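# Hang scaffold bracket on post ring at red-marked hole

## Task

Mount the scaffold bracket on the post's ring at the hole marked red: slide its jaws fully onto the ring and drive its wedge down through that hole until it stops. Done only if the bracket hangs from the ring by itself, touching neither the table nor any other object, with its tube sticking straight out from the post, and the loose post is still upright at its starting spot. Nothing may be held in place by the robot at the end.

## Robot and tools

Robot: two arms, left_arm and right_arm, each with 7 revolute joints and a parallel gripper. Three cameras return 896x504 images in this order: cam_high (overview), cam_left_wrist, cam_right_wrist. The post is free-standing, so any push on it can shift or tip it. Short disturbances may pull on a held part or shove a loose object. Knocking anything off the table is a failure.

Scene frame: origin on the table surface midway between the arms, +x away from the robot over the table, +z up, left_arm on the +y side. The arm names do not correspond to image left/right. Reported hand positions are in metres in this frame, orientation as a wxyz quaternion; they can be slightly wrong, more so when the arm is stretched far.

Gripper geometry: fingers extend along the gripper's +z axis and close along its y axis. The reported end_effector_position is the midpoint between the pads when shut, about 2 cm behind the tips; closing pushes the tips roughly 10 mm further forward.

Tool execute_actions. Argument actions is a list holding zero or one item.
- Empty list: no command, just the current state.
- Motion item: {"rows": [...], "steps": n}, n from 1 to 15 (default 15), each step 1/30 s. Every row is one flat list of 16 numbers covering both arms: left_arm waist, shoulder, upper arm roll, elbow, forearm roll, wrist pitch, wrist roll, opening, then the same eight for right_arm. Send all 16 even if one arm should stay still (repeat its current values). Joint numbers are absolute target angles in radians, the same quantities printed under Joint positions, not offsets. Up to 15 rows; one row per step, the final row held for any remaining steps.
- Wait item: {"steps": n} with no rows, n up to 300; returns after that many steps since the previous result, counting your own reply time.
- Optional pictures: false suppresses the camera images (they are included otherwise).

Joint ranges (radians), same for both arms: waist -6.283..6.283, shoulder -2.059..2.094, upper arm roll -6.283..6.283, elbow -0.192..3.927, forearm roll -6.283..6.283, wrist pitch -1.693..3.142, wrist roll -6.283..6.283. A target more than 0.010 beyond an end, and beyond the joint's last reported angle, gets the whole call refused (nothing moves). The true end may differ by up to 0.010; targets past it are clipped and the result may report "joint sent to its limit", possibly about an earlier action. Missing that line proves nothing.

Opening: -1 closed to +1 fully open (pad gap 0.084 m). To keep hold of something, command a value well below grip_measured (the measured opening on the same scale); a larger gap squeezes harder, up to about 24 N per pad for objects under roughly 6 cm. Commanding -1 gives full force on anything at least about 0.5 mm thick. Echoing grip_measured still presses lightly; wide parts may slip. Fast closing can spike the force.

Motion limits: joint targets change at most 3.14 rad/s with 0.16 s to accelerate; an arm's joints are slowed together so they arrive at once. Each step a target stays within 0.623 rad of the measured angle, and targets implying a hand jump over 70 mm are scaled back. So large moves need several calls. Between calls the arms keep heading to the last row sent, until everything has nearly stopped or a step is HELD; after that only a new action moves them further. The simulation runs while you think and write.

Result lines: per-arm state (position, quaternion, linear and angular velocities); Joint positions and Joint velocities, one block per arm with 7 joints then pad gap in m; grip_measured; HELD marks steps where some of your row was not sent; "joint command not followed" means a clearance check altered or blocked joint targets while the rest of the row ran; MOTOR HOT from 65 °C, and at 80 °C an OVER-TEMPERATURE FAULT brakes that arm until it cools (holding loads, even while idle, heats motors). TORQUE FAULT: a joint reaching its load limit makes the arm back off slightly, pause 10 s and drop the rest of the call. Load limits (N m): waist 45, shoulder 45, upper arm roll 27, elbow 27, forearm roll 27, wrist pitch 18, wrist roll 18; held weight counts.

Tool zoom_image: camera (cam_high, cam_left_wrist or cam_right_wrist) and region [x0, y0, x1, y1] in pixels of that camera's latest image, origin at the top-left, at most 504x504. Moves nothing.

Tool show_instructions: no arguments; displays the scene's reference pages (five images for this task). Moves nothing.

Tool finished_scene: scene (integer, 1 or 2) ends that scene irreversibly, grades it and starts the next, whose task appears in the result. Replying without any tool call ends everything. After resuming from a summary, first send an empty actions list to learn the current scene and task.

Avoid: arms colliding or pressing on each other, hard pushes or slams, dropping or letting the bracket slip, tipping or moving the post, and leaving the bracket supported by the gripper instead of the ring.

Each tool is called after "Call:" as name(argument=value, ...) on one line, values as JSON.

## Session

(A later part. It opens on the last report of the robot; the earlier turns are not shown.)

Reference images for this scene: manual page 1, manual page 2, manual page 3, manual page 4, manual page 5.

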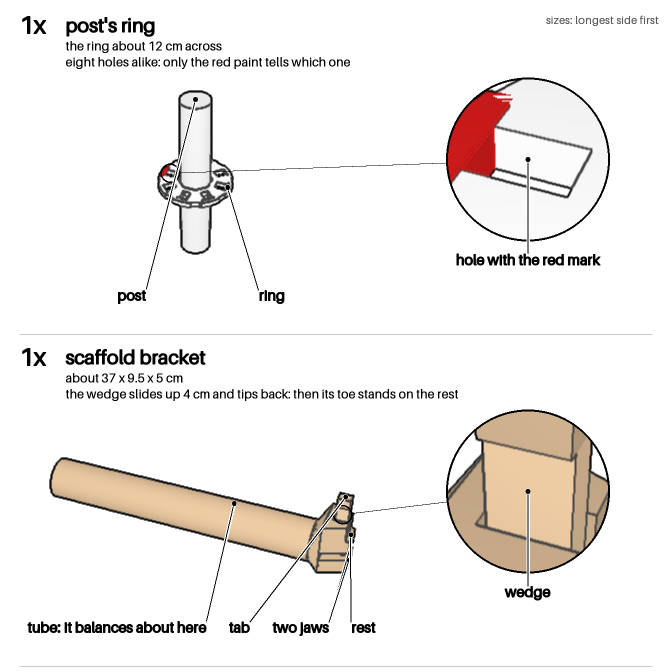

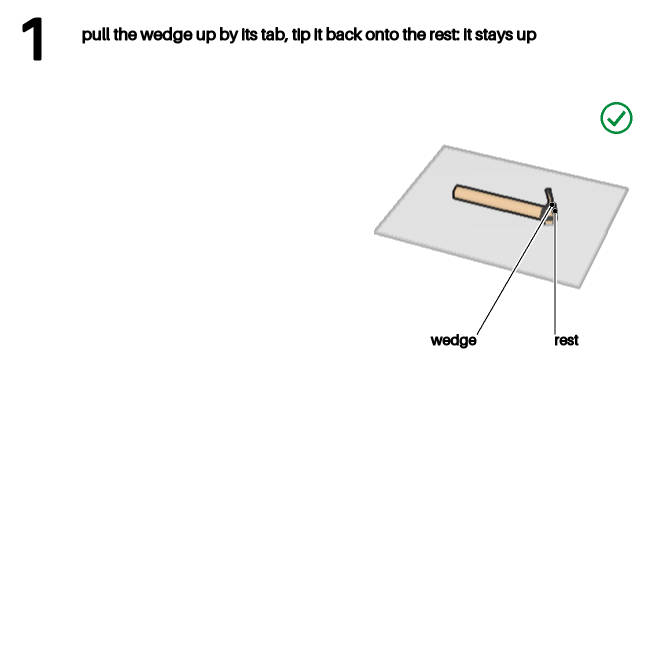

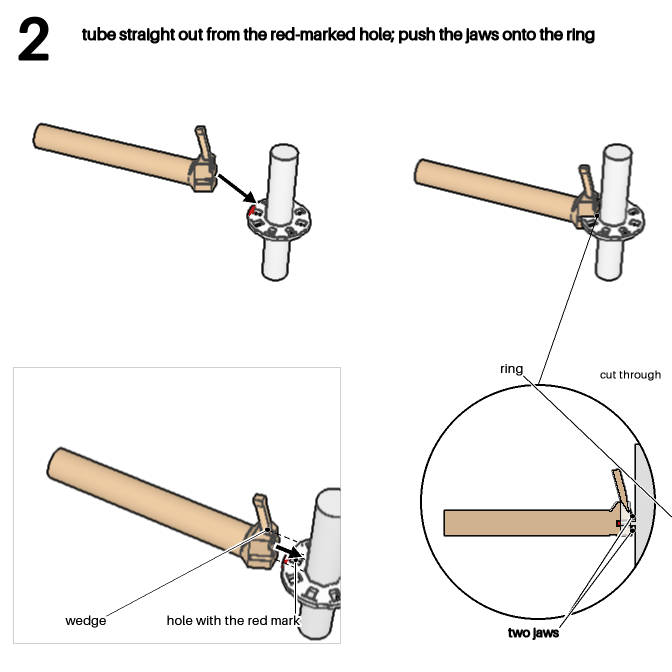

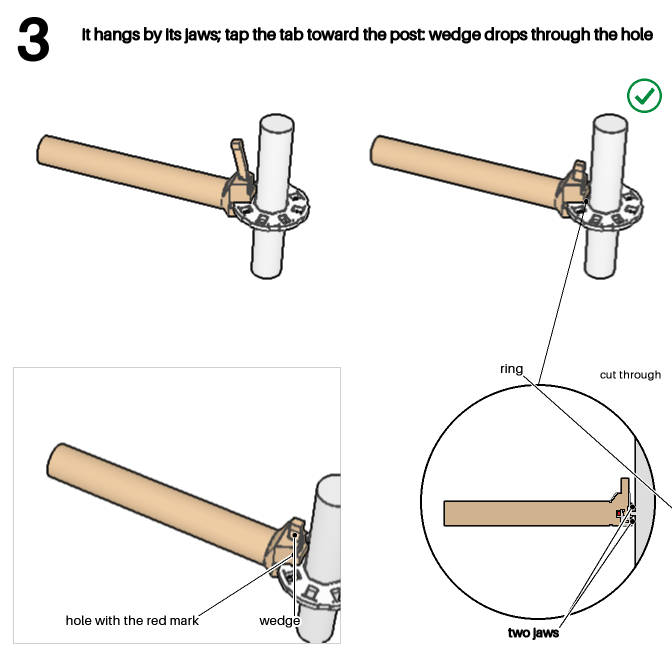

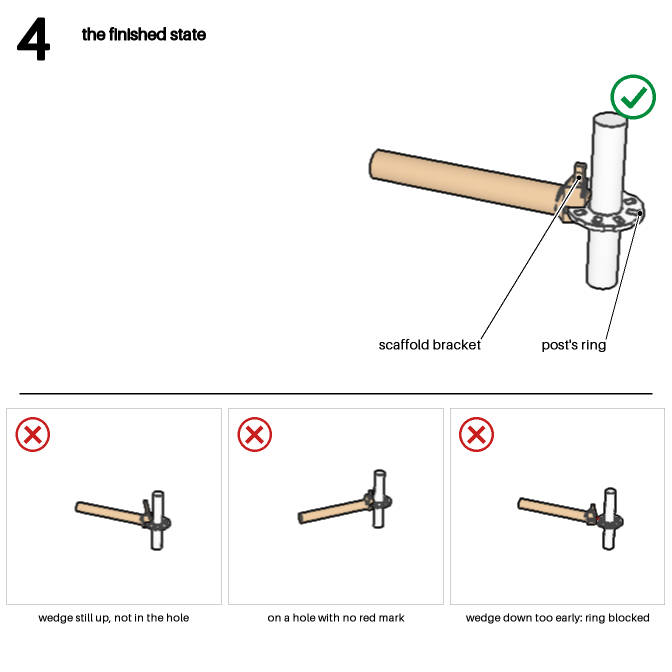

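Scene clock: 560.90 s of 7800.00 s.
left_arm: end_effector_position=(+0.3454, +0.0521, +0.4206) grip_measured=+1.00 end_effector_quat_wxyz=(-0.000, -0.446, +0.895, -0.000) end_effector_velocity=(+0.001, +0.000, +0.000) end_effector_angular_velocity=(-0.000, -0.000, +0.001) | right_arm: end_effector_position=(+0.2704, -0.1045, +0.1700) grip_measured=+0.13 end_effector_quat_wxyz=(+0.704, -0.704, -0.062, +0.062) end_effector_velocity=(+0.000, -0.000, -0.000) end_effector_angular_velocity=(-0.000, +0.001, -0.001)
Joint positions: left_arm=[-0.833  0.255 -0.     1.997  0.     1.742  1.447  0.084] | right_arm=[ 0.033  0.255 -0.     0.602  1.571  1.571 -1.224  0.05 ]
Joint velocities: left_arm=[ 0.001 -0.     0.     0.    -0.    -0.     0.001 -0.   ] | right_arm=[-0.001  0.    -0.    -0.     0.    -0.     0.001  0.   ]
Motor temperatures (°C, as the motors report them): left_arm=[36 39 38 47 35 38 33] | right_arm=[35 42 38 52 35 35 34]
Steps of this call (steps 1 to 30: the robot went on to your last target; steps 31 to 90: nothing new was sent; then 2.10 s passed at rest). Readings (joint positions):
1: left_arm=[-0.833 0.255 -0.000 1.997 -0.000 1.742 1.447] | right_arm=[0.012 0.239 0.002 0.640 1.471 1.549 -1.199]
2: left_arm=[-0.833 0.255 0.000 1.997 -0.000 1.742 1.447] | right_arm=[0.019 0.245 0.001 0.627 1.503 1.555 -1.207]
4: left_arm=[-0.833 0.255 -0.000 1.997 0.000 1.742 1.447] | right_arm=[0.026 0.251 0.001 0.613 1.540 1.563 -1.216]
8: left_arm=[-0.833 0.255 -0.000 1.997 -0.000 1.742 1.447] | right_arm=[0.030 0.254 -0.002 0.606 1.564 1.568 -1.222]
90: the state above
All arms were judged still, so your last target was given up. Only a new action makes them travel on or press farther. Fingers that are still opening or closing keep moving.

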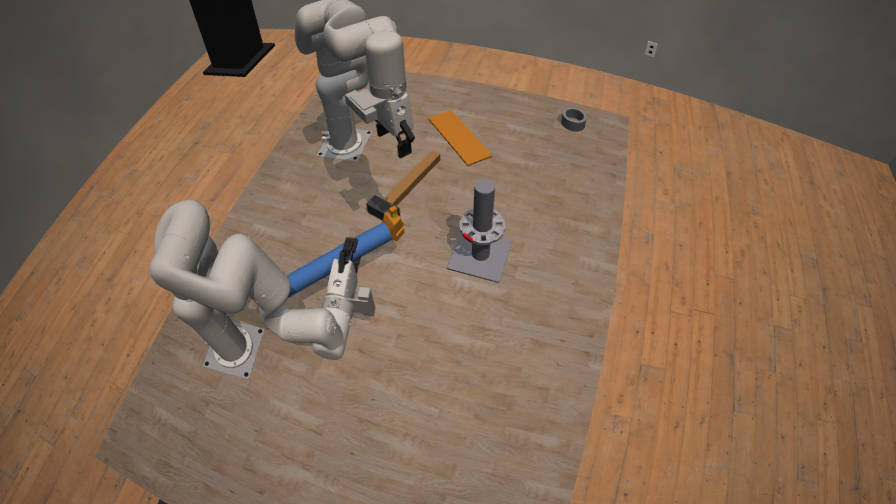

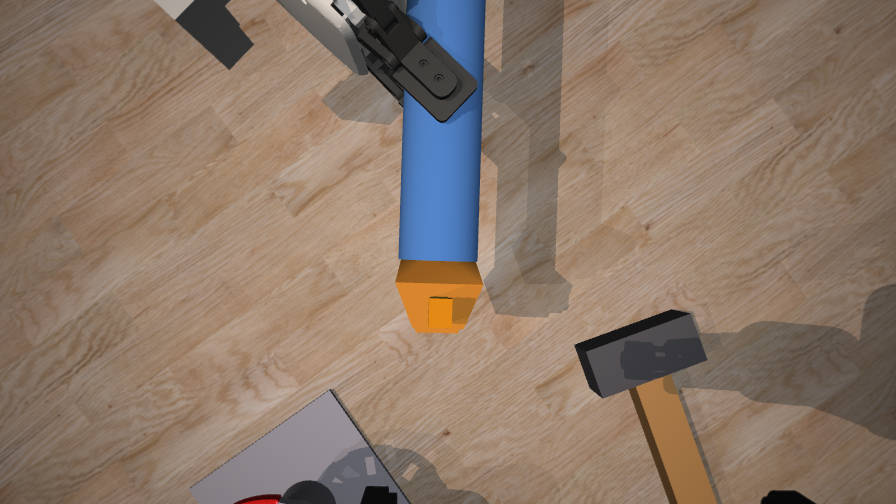

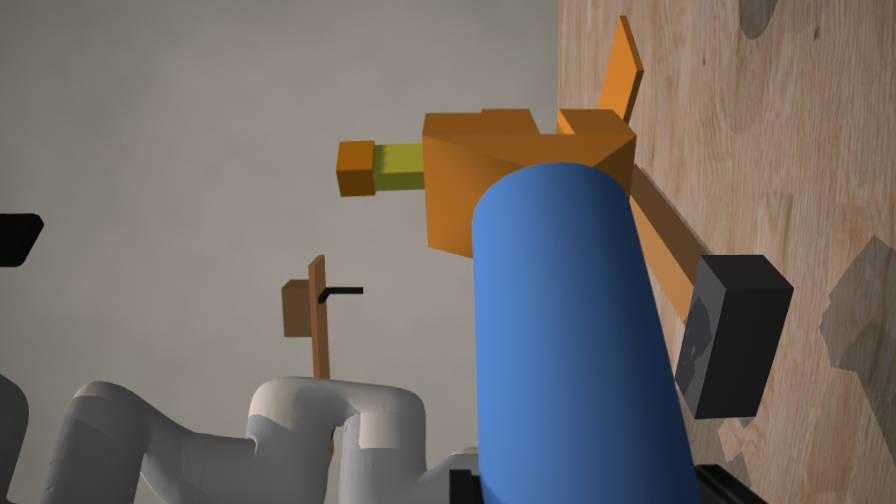

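Call:
execute_actions(actions=[{"rows": [
[-0.836,0.257,0,1.985,0,1.728,1.446,0.9, 0.0325,0.2555,0,0.6024,1.5708,1.5708,-1.2239,-1],
[-0.842,0.262,0,1.950,0,1.688,1.443,0.7, 0.0325,0.2555,0,0.6024,1.5708,1.5708,-1.2239,-1],
[-0.850,0.270,0,1.903,0,1.633,1.440,0.5, 0.0325,0.2555,0,0.6024,1.5708,1.5708,-1.2239,-1],
[-0.862,0.280,0,1.841,0,1.561,1.435,0.3, 0.0325,0.2555,0,0.6024,1.5708,1.5708,-1.2239,-1],
[-0.873,0.290,0,1.778,0,1.489,1.430,0.1, 0.0325,0.2555,0,0.6024,1.5708,1.5708,-1.2239,-1],
[-0.882,0.297,0,1.731,0,1.434,1.426,0.0, 0.0325,0.2555,0,0.6024,1.5708,1.5708,-1.2239,-1],
[-0.8900,0.3044,0,1.6847,0,1.3803,1.4220,0.0, 0.0325,0.2555,0,0.6024,1.5708,1.5708,-1.2239,-1]
], "steps": 15}], pictures=false)

Call:
execute_actions(actions=[{"steps": 15}])

Scene clock: 630.13 s of 7800.00 s.
left_arm: end_effector_position=(+0.3500, +0.0039, +0.2936) grip_measured=-0.01 end_effector_quat_wxyz=(-0.002, -0.432, +0.902, +0.005) end_effector_velocity=(+0.008, -0.026, -0.049) end_effector_angular_velocity=(-0.060, -0.060, -0.005) | right_arm: end_effector_position=(+0.2704, -0.1045, +0.1700) grip_measured=+0.13 end_effector_quat_wxyz=(+0.704, -0.704, -0.062, +0.062) end_effector_velocity=(-0.001, +0.000, -0.000) end_effector_angular_velocity=(-0.001, +0.002, +0.002)
Joint positions: left_arm=[-0.888  0.306 -0.001  1.698 -0.     1.402  1.423  0.044] | right_arm=[ 0.033  0.255  0.     0.602  1.571  1.571 -1.224  0.05 ]
Joint velocities: left_arm=[-0.03   0.002  0.009 -0.156  0.001 -0.243 -0.017  0.   ] | right_arm=[ 0.001  0.     0.     0.    -0.001 -0.     0.002  0.   ]
Motor temperatures (°C, as the motors report them): left_arm=[36 39 38 47 35 38 33] | right_arm=[35 41 38 49 35 37 34]
Steps of this call (steps 1 to 140: nothing new was sent; then 64.07 s passed at rest; steps 141 to 155: all 15 steps of this action). Readings (joint positions):
141: left_arm=[-0.833 0.255 0.000 1.997 0.000 1.742 1.447] | right_arm=[0.033 0.256 0.000 0.602 1.571 1.571 -1.224]
142: left_arm=[-0.834 0.255 0.000 1.995 0.000 1.739 1.447] | right_arm=[0.032 0.255 -0.000 0.602 1.571 1.571 -1.224]
144: left_arm=[-0.837 0.256 0.001 1.975 0.000 1.711 1.445] | right_arm=[0.033 0.256 0.000 0.602 1.571 1.571 -1.224]
148: left_arm=[-0.858 0.276 0.000 1.859 0.000 1.582 1.436] | right_arm=[0.033 0.255 0.000 0.602 1.571 1.571 -1.224]
155: the state above

Scene clock: 630.63 s of 7800.00 s.
left_arm: end_effector_position=(+0.3513, +0.0019, +0.2909) grip_measured=-0.01 end_effector_quat_wxyz=(+0.000, -0.432, +0.902, -0.000) end_effector_velocity=(+0.000, +0.000, -0.001) end_effector_angular_velocity=(+0.002, +0.001, -0.001) | right_arm: end_effector_position=(+0.2704, -0.1045, +0.1700) grip_measured=+0.13 end_effector_quat_wxyz=(+0.704, -0.704, -0.062, +0.062) end_effector_velocity=(+0.000, -0.000, +0.000) end_effector_angular_velocity=(-0.000, +0.001, -0.002)
Joint positions: left_arm=[-0.89   0.304  0.     1.685  0.     1.38   1.422  0.044] | right_arm=[ 0.033  0.255  0.     0.602  1.571  1.571 -1.224  0.05 ]
Joint velocities: left_arm=[-0.     0.001  0.001 -0.002  0.001 -0.001  0.001 -0.   ] | right_arm=[-0.001 -0.    -0.    -0.     0.    -0.     0.001 -0.   ]
Motor temperatures (°C, as the motors report them): left_arm=[36 39 38 47 35 38 33] | right_arm=[35 41 38 49 35 37 34]
Steps of this call (steps 1 to 15: the robot went on to your last target). Readings (joint positions):
1: left_arm=[-0.889 0.305 -0.001 1.694 -0.000 1.395 1.423] | right_arm=[0.033 0.255 0.000 0.602 1.571 1.571 -1.224]
2: left_arm=[-0.889 0.304 -0.000 1.692 -0.000 1.390 1.423] | right_arm=[0.032 0.255 0.000 0.602 1.571 1.571 -1.224]
4: left_arm=[-0.889 0.302 0.000 1.691 0.000 1.385 1.422] | right_arm=[0.032 0.255 -0.000 0.602 1.571 1.571 -1.224]
8: left_arm=[-0.890 0.303 0.000 1.687 0.000 1.381 1.422] | right_arm=[0.033 0.255 -0.000 0.602 1.571 1.571 -1.224]
15: the state above

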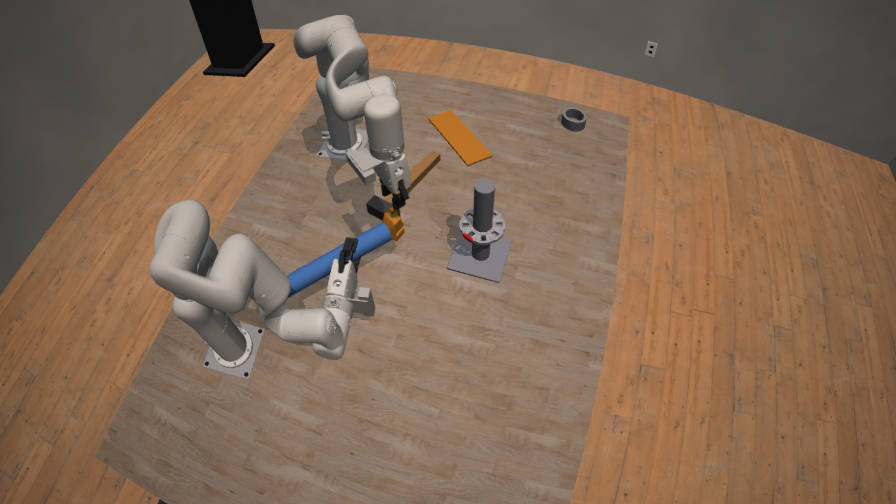

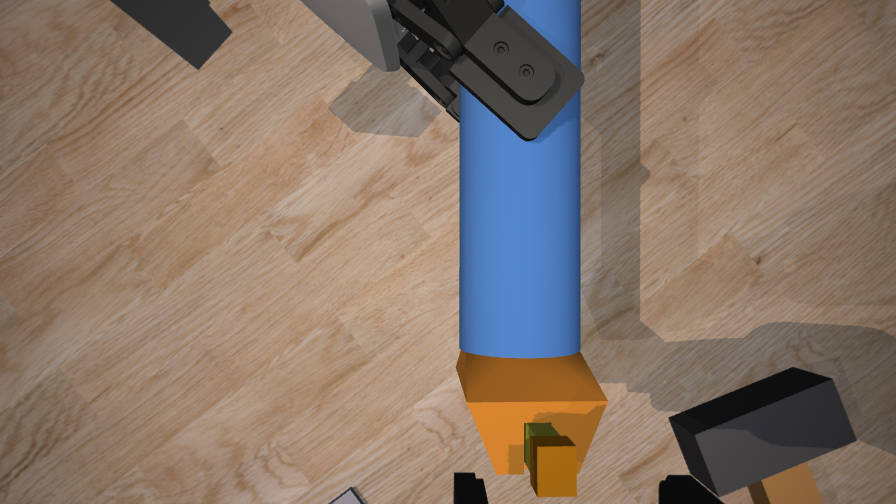

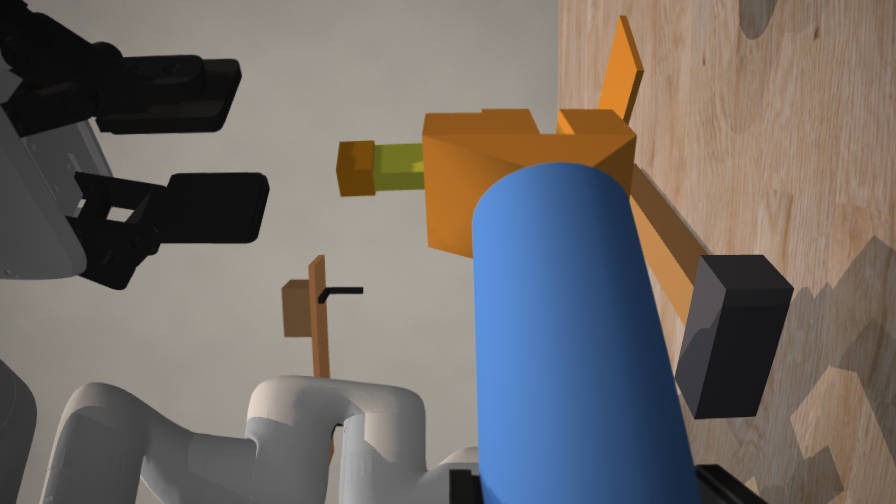

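Call:
execute_actions(actions=[{"rows": [
[-0.8905,0.3048,0,1.678,0,1.373,1.4215,0.0, 0.0325,0.2555,0,0.6024,1.5708,1.5708,-1.2239,-1],
[-0.8915,0.3056,0,1.664,0,1.358,1.4205,0.0, 0.0325,0.2555,0,0.6024,1.5708,1.5708,-1.2239,-1],
[-0.8930,0.3066,0,1.645,0,1.338,1.4190,0.0, 0.0325,0.2555,0,0.6024,1.5708,1.5708,-1.2239,-1],
[-0.8945,0.3078,0,1.623,0,1.315,1.4175,0.0, 0.0325,0.2555,0,0.6024,1.5708,1.5708,-1.2239,-1],
[-0.8955,0.3090,0,1.600,0,1.291,1.4165,0.0, 0.0325,0.2555,0,0.6024,1.5708,1.5708,-1.2239,-1],
[-0.8955,0.3102,0,1.578,0,1.268,1.4165,0.0, 0.0325,0.2555,0,0.6024,1.5708,1.5708,-1.2239,-1],
[-0.8955,0.3113,0,1.559,0,1.248,1.4165,0.0, 0.0325,0.2555,0,0.6024,1.5708,1.5708,-1.2239,-1],
[-0.8955,0.3121,0,1.544,0,1.232,1.4165,0.0, 0.0325,0.2555,0,0.6024,1.5708,1.5708,-1.2239,-1],
[-0.8955,0.3126,0,1.535,0,1.222,1.4165,0.0, 0.0325,0.2555,0,0.6024,1.5708,1.5708,-1.2239,-1],
[-0.8955,0.3128,0,1.5308,0,1.2180,1.4165,0.0, 0.0325,0.2555,0,0.6024,1.5708,1.5708,-1.2239,-1]
], "steps": 15}], pictures=false)

Call:
execute_actions(actions=[{"rows": [
[-0.8955,0.3128,0,1.5308,0,1.2180,1.4165,-0.1, 0.0325,0.2555,0,0.6024,1.5708,1.5708,-1.2239,-1],
[-0.8955,0.3128,0,1.5308,0,1.2180,1.4165,-0.2, 0.0325,0.2555,0,0.6024,1.5708,1.5708,-1.2239,-1],
[-0.8955,0.3128,0,1.5308,0,1.2180,1.4165,-0.3, 0.0325,0.2555,0,0.6024,1.5708,1.5708,-1.2239,-1],
[-0.8955,0.3128,0,1.5308,0,1.2180,1.4165,-0.4, 0.0325,0.2555,0,0.6024,1.5708,1.5708,-1.2239,-1],
[-0.8955,0.3128,0,1.5308,0,1.2180,1.4165,-0.5, 0.0325,0.2555,0,0.6024,1.5708,1.5708,-1.2239,-1]
], "steps": 15}])

Scene clock: 670.97 s of 7800.00 s.
left_arm: end_effector_position=(+0.3484, +0.0006, +0.2336) grip_measured=-0.01 end_effector_quat_wxyz=(-0.000, -0.432, +0.902, +0.001) end_effector_velocity=(+0.009, -0.009, +0.006) end_effector_angular_velocity=(-0.056, -0.051, +0.002) | right_arm: end_effector_position=(+0.2704, -0.1045, +0.1700) grip_measured=+0.13 end_effector_quat_wxyz=(+0.704, -0.704, -0.062, +0.062) end_effector_velocity=(-0.000, +0.000, +0.000) end_effector_angular_velocity=(+0.000, -0.000, +0.000)
Joint positions: left_arm=[-0.895  0.314  0.     1.536  0.     1.225  1.417  0.044] | right_arm=[ 0.033  0.255  0.     0.602  1.571  1.571 -1.224  0.05 ]
Joint velocities: left_arm=[-0.    -0.023  0.    -0.031  0.    -0.083 -0.001  0.   ] | right_arm=[ 0.     0.     0.001  0.     0.001  0.    -0.     0.   ]
Motor temperatures (°C, as the motors report them): left_arm=[36 39 38 47 35 38 33] | right_arm=[35 41 38 49 35 38 34]
Steps of this call (steps 1 to 15: the robot went on to your last target; steps 16 to 90: nothing new was sent; then 36.83 s passed at rest; steps 91 to 105: all 15 steps of this action). Readings (joint positions):
91: left_arm=[-0.890 0.304 0.000 1.685 -0.000 1.380 1.422] | right_arm=[0.033 0.255 0.000 0.602 1.571 1.571 -1.224]
92: left_arm=[-0.890 0.304 0.000 1.683 0.000 1.378 1.422] | right_arm=[0.033 0.255 -0.000 0.602 1.571 1.571 -1.224]
94: left_arm=[-0.891 0.304 0.000 1.672 0.000 1.365 1.421] | right_arm=[0.033 0.256 -0.000 0.602 1.571 1.571 -1.224]
98: left_arm=[-0.894 0.308 -0.000 1.610 -0.000 1.301 1.418] | right_arm=[0.032 0.255 0.000 0.602 1.571 1.571 -1.224]
105: the state above

Scene clock: 671.47 s of 7800.00 s.
left_arm: end_effector_position=(+0.3485, +0.0001, +0.2327) grip_measured=-0.52 end_effector_quat_wxyz=(+0.000, -0.432, +0.902, -0.000) end_effector_velocity=(+0.000, +0.000, +0.000) end_effector_angular_velocity=(-0.000, -0.000, +0.000) | right_arm: end_effector_position=(+0.2727, -0.1057, +0.1702) grip_measured=+0.13 end_effector_quat_wxyz=(+0.704, -0.705, -0.061, +0.059) end_effector_velocity=(-0.019, +0.009, -0.002) end_effector_angular_velocity=(+0.005, +0.022, +0.042)
Joint positions: left_arm=[-0.896  0.313 -0.     1.531 -0.     1.218  1.417  0.021] | right_arm=[ 0.031  0.255 -0.003  0.604  1.572  1.57  -1.224  0.05 ]
Joint velocities: left_arm=[ 0.001  0.    -0.     0.001  0.     0.001  0.    -0.   ] | right_arm=[ 0.009  0.003  0.023 -0.016 -0.009  0.006  0.002 -0.   ]
Motor temperatures (°C, as the motors report them): left_arm=[36 39 38 47 35 38 33] | right_arm=[35 41 38 49 35 38 34]
Steps of this call (steps 1 to 15: all 15 steps of this action). Readings (joint positions):
1: left_arm=[-0.895 0.313 0.000 1.535 0.000 1.223 1.417] | right_arm=[0.033 0.255 0.000 0.602 1.571 1.571 -1.224]
2: left_arm=[-0.895 0.312 0.000 1.535 0.000 1.221 1.417] | right_arm=[0.033 0.256 0.001 0.602 1.571 1.571 -1.224]
4: left_arm=[-0.895 0.312 0.000 1.534 0.000 1.219 1.417] | right_arm=[0.034 0.256 0.003 0.601 1.570 1.572 -1.224]
8: left_arm=[-0.895 0.312 0.000 1.531 0.000 1.219 1.417] | right_arm=[0.033 0.256 0.001 0.601 1.570 1.571 -1.224]
15: the state above

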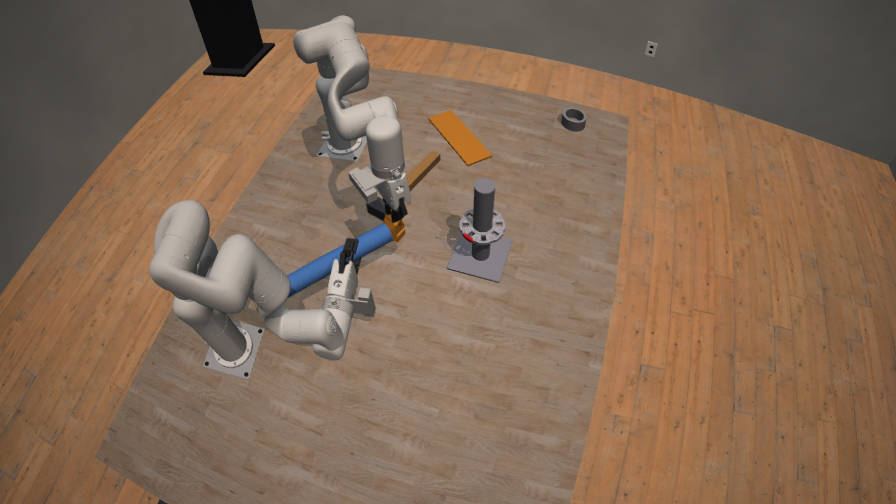

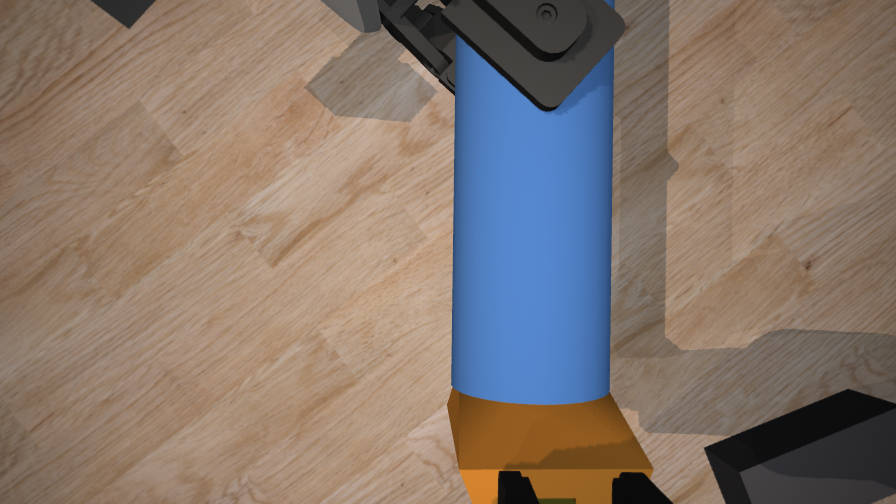

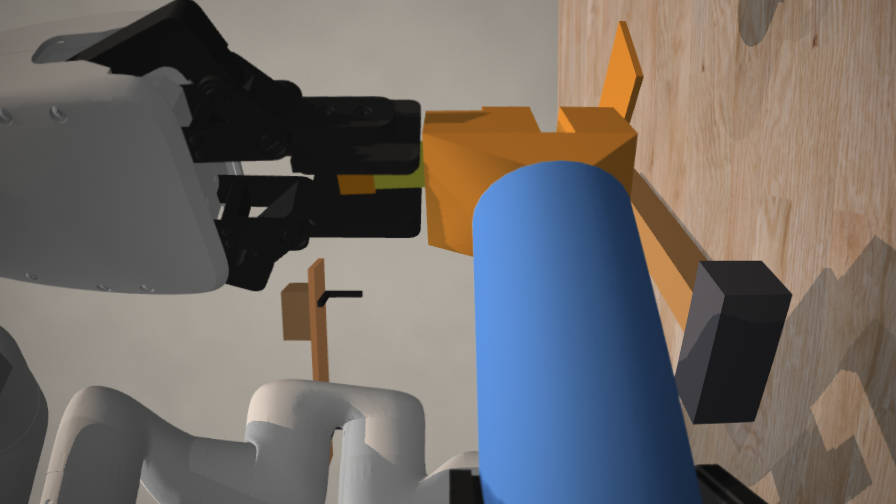

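Call:
execute_actions(actions=[{"rows": [
[-0.8955,0.3120,0,1.5350,0,1.2230,1.4165,-0.5, 0.0325,0.2555,0,0.6024,1.5708,1.5708,-1.2239,-1],
[-0.8955,0.3109,0,1.5397,0,1.2288,1.4165,-0.5, 0.0325,0.2555,0,0.6024,1.5708,1.5708,-1.2239,-1]
], "steps": 10}])

Scene clock: 682.57 s of 7800.00 s.
left_arm: end_effector_position=(+0.3485, +0.0002, +0.2365) grip_measured=-0.52 end_effector_quat_wxyz=(+0.000, -0.432, +0.902, -0.000) end_effector_velocity=(-0.002, +0.001, -0.003) end_effector_angular_velocity=(+0.009, +0.008, -0.000) | right_arm: end_effector_position=(+0.2704, -0.1045, +0.1700) grip_measured=+0.13 end_effector_quat_wxyz=(+0.704, -0.704, -0.062, +0.062) end_effector_velocity=(-0.001, +0.000, +0.000) end_effector_angular_velocity=(+0.000, -0.000, +0.002)
Joint positions: left_arm=[-0.896  0.311 -0.     1.539 -0.     1.228  1.417  0.021] | right_arm=[ 0.033  0.255  0.     0.602  1.571  1.571 -1.224  0.05 ]
Joint velocities: left_arm=[-0.001  0.003 -0.    -0.002 -0.     0.006 -0.    -0.   ] | right_arm=[ 0.001  0.     0.     0.    -0.001  0.    -0.    -0.   ]
Motor temperatures (°C, as the motors report them): left_arm=[36 39 38 48 35 38 33] | right_arm=[35 41 38 49 35 38 34]
Steps of this call (steps 1 to 15: the robot went on to your last target; steps 16 to 90: nothing new was sent; then 7.77 s passed at rest; steps 91 to 100: all 10 steps of this action). Readings (joint positions):
91: left_arm=[-0.895 0.313 -0.000 1.531 0.000 1.218 1.416] | right_arm=[0.033 0.255 -0.000 0.602 1.571 1.571 -1.224]
92: left_arm=[-0.895 0.313 0.000 1.532 -0.000 1.219 1.416] | right_arm=[0.032 0.255 -0.000 0.602 1.571 1.571 -1.224]
94: left_arm=[-0.895 0.312 0.000 1.535 -0.000 1.224 1.417] | right_arm=[0.033 0.255 -0.000 0.602 1.571 1.571 -1.224]
98: left_arm=[-0.896 0.311 -0.000 1.539 0.000 1.228 1.417] | right_arm=[0.033 0.256 -0.000 0.602 1.571 1.571 -1.224]
100: the state above

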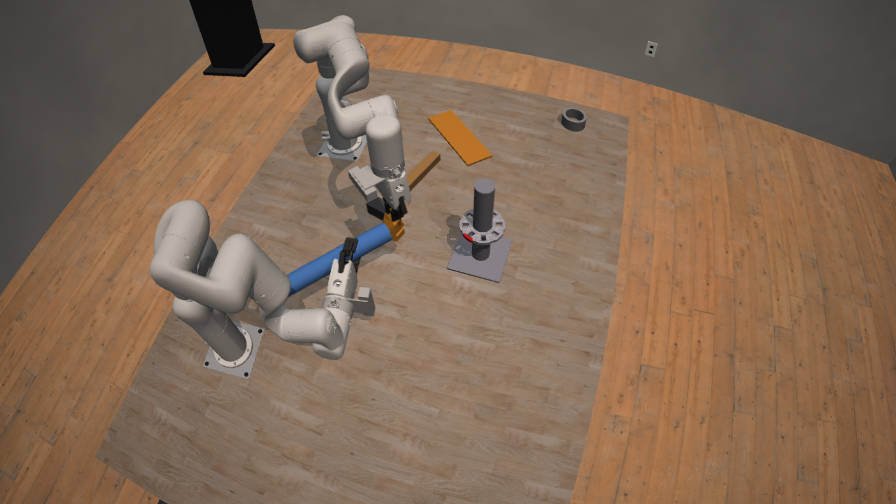

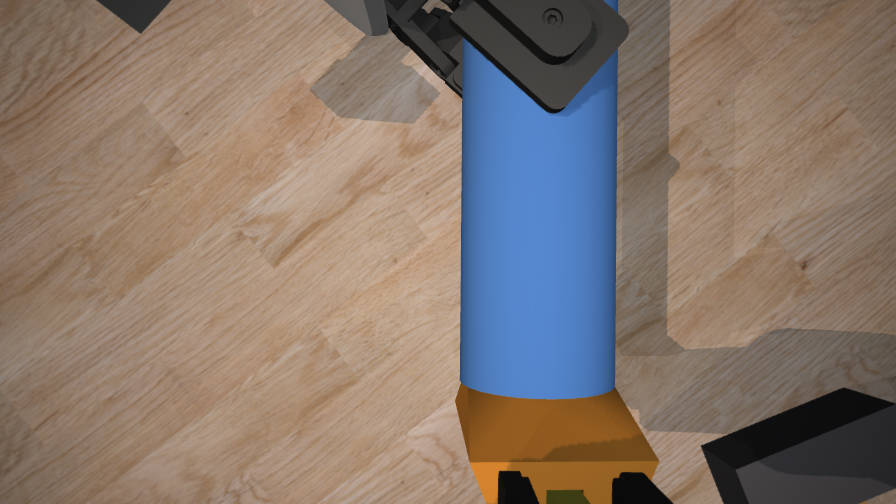

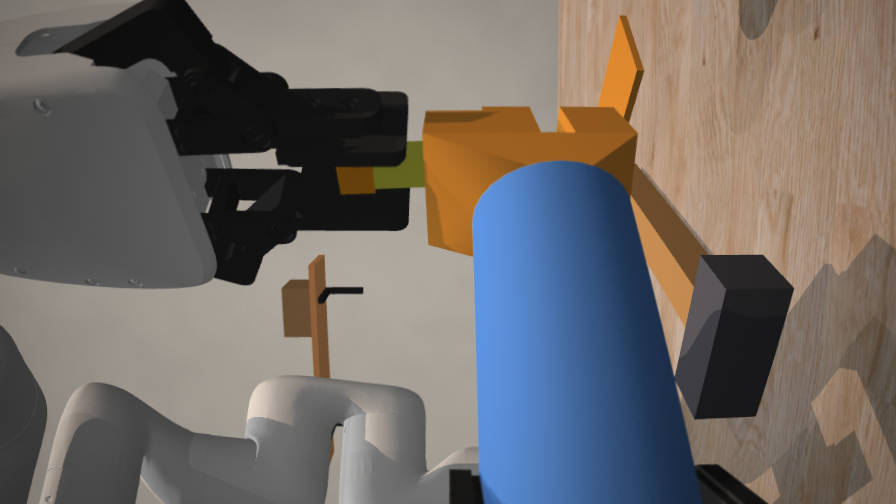

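Call:
execute_actions(actions=[{"rows": [
[-0.8955,0.3109,0,1.5397,0,1.2288,1.4165,-0.56, 0.0325,0.2555,0,0.6024,1.5708,1.5708,-1.2239,-1],
[-0.8955,0.3109,0,1.5397,0,1.2288,1.4165,-0.62, 0.0325,0.2555,0,0.6024,1.5708,1.5708,-1.2239,-1],
[-0.8955,0.3109,0,1.5397,0,1.2288,1.4165,-0.67, 0.0325,0.2555,0,0.6024,1.5708,1.5708,-1.2239,-1],
[-0.8955,0.3109,0,1.5397,0,1.2288,1.4165,-0.71, 0.0325,0.2555,0,0.6024,1.5708,1.5708,-1.2239,-1],
[-0.8955,0.3109,0,1.5397,0,1.2288,1.4165,-0.75, 0.0325,0.2555,0,0.6024,1.5708,1.5708,-1.2239,-1],
[-0.8955,0.3109,0,1.5397,0,1.2288,1.4165,-0.79, 0.0325,0.2555,0,0.6024,1.5708,1.5708,-1.2239,-1],
[-0.8955,0.3109,0,1.5397,0,1.2288,1.4165,-0.83, 0.0325,0.2555,0,0.6024,1.5708,1.5708,-1.2239,-1],
[-0.8955,0.3109,0,1.5397,0,1.2288,1.4165,-0.87, 0.0325,0.2555,0,0.6024,1.5708,1.5708,-1.2239,-1],
[-0.8955,0.3109,0,1.5397,0,1.2288,1.4165,-0.9, 0.0325,0.2555,0,0.6024,1.5708,1.5708,-1.2239,-1]
], "steps": 12}], pictures=false)

Call:
execute_actions(actions=[{"rows": [
[-0.8955,0.3106,0,1.5410,0,1.2304,1.4165,-0.9, 0.0325,0.2555,0,0.6024,1.5708,1.5708,-1.2239,-1],
[-0.8955,0.3100,0,1.5445,0,1.2345,1.4165,-0.9, 0.0325,0.2555,0,0.6024,1.5708,1.5708,-1.2239,-1],
[-0.8955,0.3091,0,1.5500,0,1.2409,1.4165,-0.9, 0.0325,0.2555,0,0.6024,1.5708,1.5708,-1.2239,-1],
[-0.8955,0.3080,0,1.5570,0,1.2490,1.4165,-0.9, 0.0325,0.2555,0,0.6024,1.5708,1.5708,-1.2239,-1],
[-0.8955,0.3068,0,1.5655,0,1.2587,1.4165,-0.9, 0.0325,0.2555,0,0.6024,1.5708,1.5708,-1.2239,-1],
[-0.8955,0.3057,0,1.5750,0,1.2693,1.4165,-0.9, 0.0325,0.2555,0,0.6024,1.5708,1.5708,-1.2239,-1],
[-0.8955,0.3046,0,1.5850,0,1.2804,1.4165,-0.9, 0.0325,0.2555,0,0.6024,1.5708,1.5708,-1.2239,-1],
[-0.8955,0.3037,0,1.5955,0,1.2918,1.4165,-0.9, 0.0325,0.2555,0,0.6024,1.5708,1.5708,-1.2239,-1],
[-0.8955,0.3030,0,1.6060,0,1.3030,1.4165,-0.9, 0.0325,0.2555,0,0.6024,1.5708,1.5708,-1.2239,-1],
[-0.8955,0.3025,0,1.6160,0,1.3135,1.4165,-0.9, 0.0325,0.2555,0,0.6024,1.5708,1.5708,-1.2239,-1],
[-0.8955,0.3021,0,1.6250,0,1.3229,1.4165,-0.9, 0.0325,0.2555,0,0.6024,1.5708,1.5708,-1.2239,-1],
[-0.8955,0.3019,0,1.6325,0,1.3306,1.4165,-0.9, 0.0325,0.2555,0,0.6024,1.5708,1.5708,-1.2239,-1],
[-0.8955,0.3018,0,1.6385,0,1.3367,1.4165,-0.9, 0.0325,0.2555,0,0.6024,1.5708,1.5708,-1.2239,-1],
[-0.8955,0.3017,0,1.6420,0,1.3403,1.4165,-0.9, 0.0325,0.2555,0,0.6024,1.5708,1.5708,-1.2239,-1],
[-0.8955,0.3017,0,1.6437,0,1.3420,1.4165,-0.9, 0.0325,0.2555,0,0.6024,1.5708,1.5708,-1.2239,-1]
], "steps": 15}], pictures=false)

Call:
execute_actions(actions=[{"steps": 12}])

Scene clock: 727.63 s of 7800.00 s.
left_arm: end_effector_position=(+0.3485, +0.0004, +0.2365) grip_measured=-0.73 end_effector_quat_wxyz=(-0.000, -0.432, +0.902, +0.000) end_effector_velocity=(-0.001, -0.000, -0.001) end_effector_angular_velocity=(+0.001, +0.001, -0.000) | right_arm: end_effector_position=(+0.2707, -0.1047, +0.1700) grip_measured=+0.13 end_effector_quat_wxyz=(+0.704, -0.704, -0.061, +0.061) end_effector_velocity=(+0.000, -0.000, +0.000) end_effector_angular_velocity=(-0.000, +0.001, -0.001)
Joint positions: left_arm=[-0.895  0.311  0.     1.54   0.     1.229  1.416  0.012] | right_arm=[ 0.032  0.256 -0.     0.602  1.571  1.571 -1.224  0.05 ]
Joint velocities: left_arm=[-0.001  0.    -0.    -0.001 -0.    -0.    -0.     0.   ] | right_arm=[-0.001 -0.001  0.     0.     0.    -0.     0.002  0.   ]
Motor temperatures (°C, as the motors report them): left_arm=[36 39 38 48 35 38 33] | right_arm=[35 41 38 49 35 38 34]
Steps of this call (steps 1 to 15: the robot went on to your last target; steps 16 to 100: nothing new was sent; then 41.33 s passed at rest; steps 101 to 112: all 12 steps of this action). Readings (joint positions):
101: left_arm=[-0.895 0.311 -0.000 1.540 -0.000 1.229 1.417] | right_arm=[0.032 0.256 -0.000 0.602 1.571 1.571 -1.224]
102: left_arm=[-0.895 0.311 -0.000 1.540 -0.000 1.229 1.417] | right_arm=[0.032 0.255 -0.000 0.602 1.571 1.571 -1.224]
104: left_arm=[-0.896 0.311 -0.000 1.540 0.000 1.229 1.416] | right_arm=[0.032 0.256 -0.000 0.602 1.571 1.571 -1.224]
108: left_arm=[-0.895 0.311 0.000 1.540 0.000 1.229 1.416] | right_arm=[0.032 0.256 -0.001 0.603 1.571 1.571 -1.224]
112: the state above

Scene clock: 728.13 s of 7800.00 s.
left_arm: end_effector_position=(+0.3488, +0.0001, +0.2719) grip_measured=-0.73 end_effector_quat_wxyz=(+0.000, -0.432, +0.902, -0.001) end_effector_velocity=(+0.001, -0.000, +0.072) end_effector_angular_velocity=(-0.005, -0.005, +0.001) | right_arm: end_effector_position=(+0.2708, -0.1047, +0.1700) grip_measured=+0.13 end_effector_quat_wxyz=(+0.704, -0.704, -0.061, +0.061) end_effector_velocity=(-0.001, +0.000, -0.001) end_effector_angular_velocity=(-0.000, +0.000, +0.003)
Joint positions: left_arm=[-0.895  0.302  0.     1.627  0.     1.324  1.417  0.012] | right_arm=[ 0.032  0.255 -0.     0.603  1.571  1.571 -1.224  0.05 ]
Joint velocities: left_arm=[ 0.001 -0.01   0.001  0.19   0.     0.193  0.001 -0.   ] | right_arm=[-0.     0.001  0.002 -0.001 -0.002 -0.    -0.001 -0.   ]
Motor temperatures (°C, as the motors report them): left_arm=[36 39 38 48 35 38 33] | right_arm=[35 41 38 49 35 38 34]
Steps of this call (steps 1 to 15: all 15 steps of this action). Readings (joint positions):
1: left_arm=[-0.895 0.311 0.000 1.540 0.000 1.229 1.417] | right_arm=[0.032 0.256 -0.000 0.602 1.571 1.571 -1.224]
2: left_arm=[-0.895 0.311 0.000 1.540 0.000 1.229 1.416] | right_arm=[0.032 0.256 -0.000 0.602 1.571 1.571 -1.224]
4: left_arm=[-0.896 0.311 -0.000 1.543 0.000 1.234 1.416] | right_arm=[0.032 0.255 -0.000 0.603 1.571 1.571 -1.224]
8: left_arm=[-0.896 0.308 -0.000 1.565 0.000 1.259 1.416] | right_arm=[0.032 0.255 -0.000 0.603 1.571 1.571 -1.224]
15: the state above

Scene clock: 728.53 s of 7800.00 s.
left_arm: end_effector_position=(+0.3485, +0.0003, +0.2770) grip_measured=-0.73 end_effector_quat_wxyz=(-0.000, -0.432, +0.902, +0.000) end_effector_velocity=(+0.001, +0.000, +0.002) end_effector_angular_velocity=(-0.001, -0.001, +0.001) | right_arm: end_effector_position=(+0.2705, -0.1045, +0.1701) grip_measured=+0.13 end_effector_quat_wxyz=(+0.705, -0.704, -0.062, +0.062) end_effector_velocity=(+0.000, +0.000, +0.000) end_effector_angular_velocity=(+0.001, -0.003, +0.001)
Joint positions: left_arm=[-0.895  0.302  0.     1.643  0.     1.342  1.417  0.012] | right_arm=[ 0.032  0.255  0.     0.603  1.571  1.571 -1.224  0.05 ]
Joint velocities: left_arm=[ 0.001 -0.001  0.     0.003 -0.     0.002  0.     0.   ] | right_arm=[ 0.001 -0.    -0.     0.001 -0.     0.    -0.002 -0.   ]
Motor temperatures (°C, as the motors report them): left_arm=[36 39 38 48 35 38 33] | right_arm=[35 41 38 49 35 38 34]
Steps of this call (steps 1 to 12: the robot went on to your last target). Readings (joint positions):
1: left_arm=[-0.895 0.301 0.000 1.633 0.000 1.330 1.417] | right_arm=[0.032 0.255 -0.000 0.602 1.571 1.571 -1.224]
2: left_arm=[-0.895 0.301 0.000 1.637 0.000 1.334 1.417] | right_arm=[0.032 0.255 -0.000 0.602 1.571 1.571 -1.224]
4: left_arm=[-0.895 0.301 0.000 1.640 0.000 1.338 1.417] | right_arm=[0.032 0.255 -0.000 0.602 1.571 1.571 -1.224]
8: left_arm=[-0.895 0.302 0.000 1.642 0.000 1.341 1.417] | right_arm=[0.033 0.256 0.000 0.602 1.571 1.571 -1.224]
12: the state above

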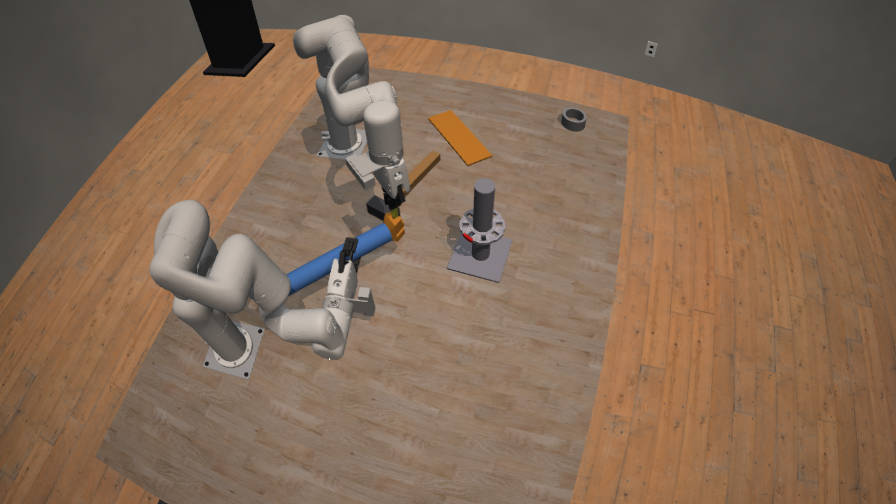

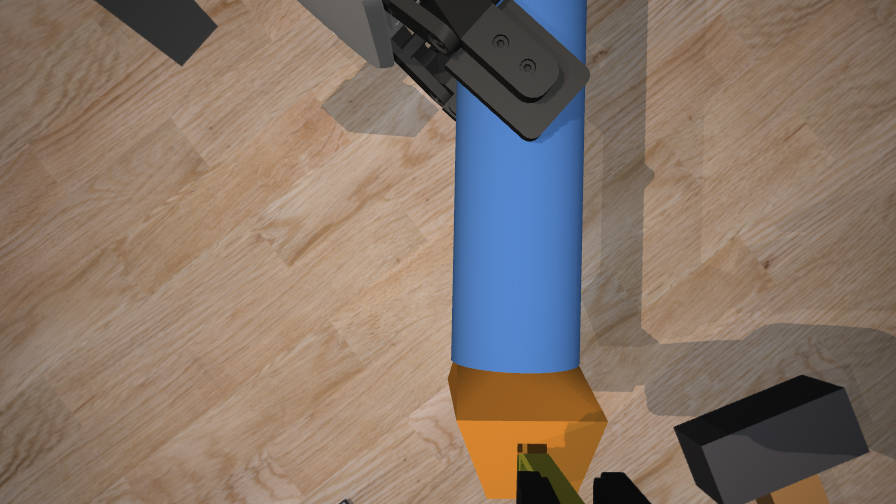

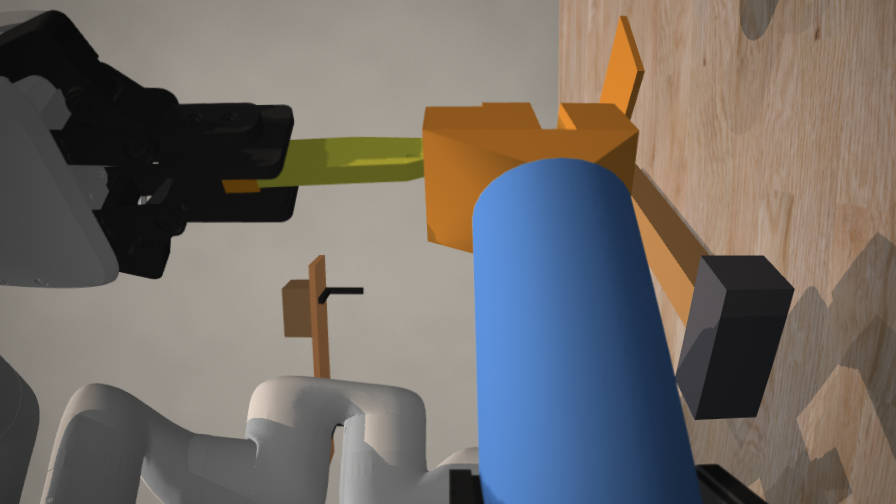

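Call:
execute_actions(actions=[{"rows": [
[-0.8960,0.3019,0,1.6440,0,1.3421,1.4160,-0.9, 0.0325,0.2555,0,0.6024,1.5708,1.5708,-1.2239,-1],
[-0.8972,0.3022,0,1.6446,0,1.3424,1.4148,-0.9, 0.0325,0.2555,0,0.6024,1.5708,1.5708,-1.2239,-1],
[-0.8990,0.3027,0,1.6454,0,1.3427,1.4130,-0.9, 0.0325,0.2555,0,0.6024,1.5708,1.5708,-1.2239,-1],
[-0.9013,0.3034,0,1.6464,0,1.3430,1.4107,-0.9, 0.0325,0.2555,0,0.6024,1.5708,1.5708,-1.2239,-1],
[-0.9040,0.3043,0,1.6474,0,1.3431,1.4080,-0.9, 0.0325,0.2555,0,0.6024,1.5708,1.5708,-1.2239,-1],
[-0.9070,0.3053,0,1.6484,0,1.3431,1.4050,-0.9, 0.0325,0.2555,0,0.6024,1.5708,1.5708,-1.2239,-1],
[-0.9100,0.3064,0,1.6492,0,1.3428,1.4020,-0.9, 0.0325,0.2555,0,0.6024,1.5708,1.5708,-1.2239,-1],
[-0.9130,0.3075,0,1.6499,0,1.3424,1.3990,-0.9, 0.0325,0.2555,0,0.6024,1.5708,1.5708,-1.2239,-1],
[-0.9160,0.3086,0,1.6504,0,1.3418,1.3960,-0.9, 0.0325,0.2555,0,0.6024,1.5708,1.5708,-1.2239,-1],
[-0.9188,0.3097,0,1.6508,0,1.3411,1.3932,-0.9, 0.0325,0.2555,0,0.6024,1.5708,1.5708,-1.2239,-1],
[-0.9213,0.3107,0,1.6510,0,1.3403,1.3907,-0.9, 0.0325,0.2555,0,0.6024,1.5708,1.5708,-1.2239,-1],
[-0.9235,0.3116,0,1.6511,0,1.3395,1.3885,-0.9, 0.0325,0.2555,0,0.6024,1.5708,1.5708,-1.2239,-1],
[-0.9252,0.3123,0,1.6511,0,1.3388,1.3868,-0.9, 0.0325,0.2555,0,0.6024,1.5708,1.5708,-1.2239,-1],
[-0.9264,0.3128,0,1.6510,0,1.3382,1.3856,-0.9, 0.0325,0.2555,0,0.6024,1.5708,1.5708,-1.2239,-1],
[-0.9269,0.3130,0,1.6510,0,1.3380,1.3851,-0.9, 0.0325,0.2555,0,0.6024,1.5708,1.5708,-1.2239,-1]
], "steps": 15}], pictures=false)

Call:
execute_actions(actions=[{"steps": 12}])

Scene clock: 751.13 s of 7800.00 s.
left_arm: end_effector_position=(+0.3392, -0.0112, +0.2748) grip_measured=-0.73 end_effector_quat_wxyz=(+0.000, -0.432, +0.902, +0.001) end_effector_velocity=(-0.021, -0.024, -0.011) end_effector_angular_velocity=(+0.003, +0.003, -0.002) | right_arm: end_effector_position=(+0.2702, -0.1044, +0.1702) grip_measured=+0.13 end_effector_quat_wxyz=(+0.705, -0.704, -0.062, +0.062) end_effector_velocity=(+0.001, -0.000, -0.000) end_effector_angular_velocity=(-0.000, +0.002, -0.001)
Joint positions: left_arm=[-0.922  0.312  0.     1.65   0.     1.34   1.39   0.012] | right_arm=[ 0.033  0.255  0.     0.602  1.571  1.571 -1.224  0.05 ]
Joint velocities: left_arm=[-0.054  0.022 -0.002  0.001 -0.    -0.017 -0.053  0.   ] | right_arm=[-0.001  0.    -0.     0.     0.    -0.     0.002  0.   ]
Motor temperatures (°C, as the motors report them): left_arm=[36 39 38 49 35 38 33] | right_arm=[35 41 38 49 35 37 34]
Steps of this call (steps 1 to 30: the robot went on to your last target; steps 31 to 90: nothing new was sent; then 19.10 s passed at rest; steps 91 to 105: all 15 steps of this action). Readings (joint positions):
91: left_arm=[-0.896 0.302 0.000 1.644 0.000 1.342 1.416] | right_arm=[0.032 0.255 -0.000 0.602 1.571 1.571 -1.224]
92: left_arm=[-0.896 0.302 0.000 1.644 0.000 1.342 1.416] | right_arm=[0.032 0.255 -0.000 0.602 1.571 1.571 -1.224]
94: left_arm=[-0.897 0.302 0.000 1.644 0.000 1.342 1.415] | right_arm=[0.032 0.255 -0.000 0.602 1.571 1.571 -1.224]
98: left_arm=[-0.904 0.305 0.001 1.647 0.000 1.343 1.408] | right_arm=[0.032 0.255 -0.000 0.602 1.571 1.571 -1.224]
105: the state above

Scene clock: 751.53 s of 7800.00 s.
left_arm: end_effector_position=(+0.3382, -0.0131, +0.2750) grip_measured=-0.73 end_effector_quat_wxyz=(+0.001, -0.433, +0.901, -0.000) end_effector_velocity=(-0.003, -0.003, +0.002) end_effector_angular_velocity=(-0.004, -0.002, -0.007) | right_arm: end_effector_position=(+0.2700, -0.1045, +0.1696) grip_measured=+0.13 end_effector_quat_wxyz=(+0.704, -0.705, -0.062, +0.062) end_effector_velocity=(-0.002, +0.001, +0.000) end_effector_angular_velocity=(+0.001, -0.000, +0.004)
Joint positions: left_arm=[-0.926  0.313  0.001  1.652  0.     1.338  1.385  0.012] | right_arm=[ 0.033  0.256  0.     0.602  1.57   1.571 -1.224  0.05 ]
Joint velocities: left_arm=[-0.003 -0.001 -0.004  0.002 -0.    -0.001 -0.    -0.   ] | right_arm=[ 0.001 -0.001  0.002 -0.002 -0.     0.001 -0.002  0.   ]
Motor temperatures (°C, as the motors report them): left_arm=[36 39 38 49 35 38 33] | right_arm=[35 41 38 49 35 37 34]
Steps of this call (steps 1 to 12: the robot went on to your last target). Readings (joint positions):
1: left_arm=[-0.923 0.312 0.001 1.650 0.001 1.339 1.388] | right_arm=[0.033 0.255 0.000 0.602 1.570 1.571 -1.224]
2: left_arm=[-0.924 0.312 0.001 1.651 0.001 1.339 1.387] | right_arm=[0.033 0.256 0.000 0.602 1.570 1.571 -1.224]
4: left_arm=[-0.925 0.313 0.001 1.651 0.001 1.339 1.386] | right_arm=[0.033 0.256 0.000 0.602 1.570 1.571 -1.224]
8: left_arm=[-0.926 0.313 0.002 1.651 0.001 1.338 1.385] | right_arm=[0.032 0.256 -0.000 0.602 1.570 1.571 -1.224]
12: the state above

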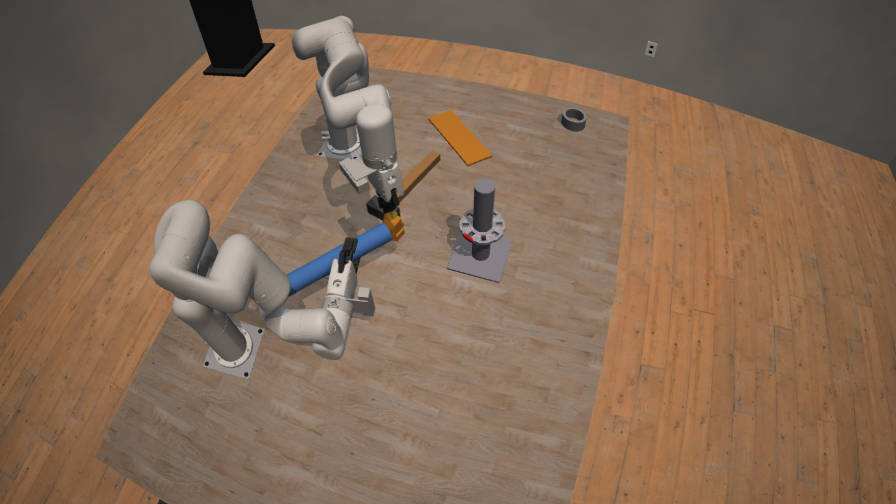

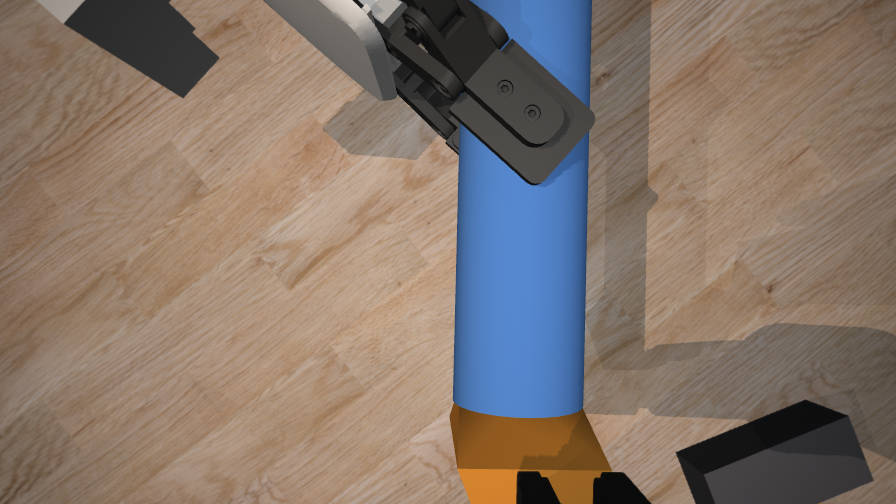

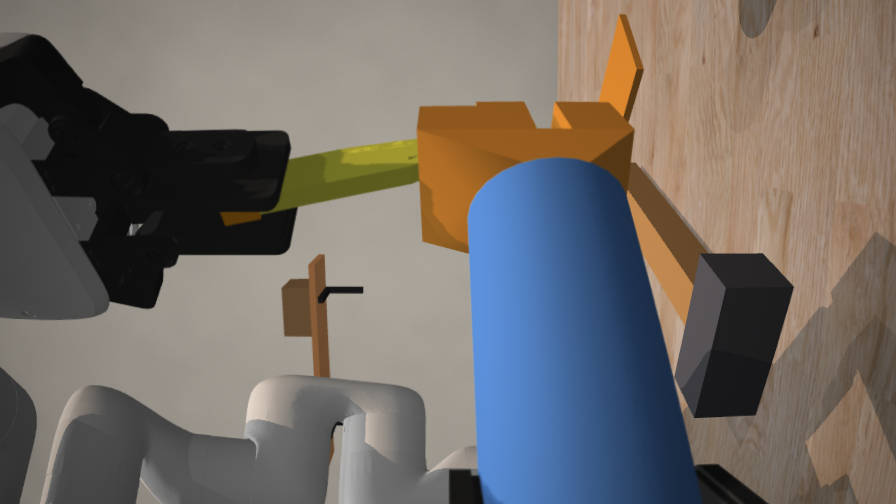

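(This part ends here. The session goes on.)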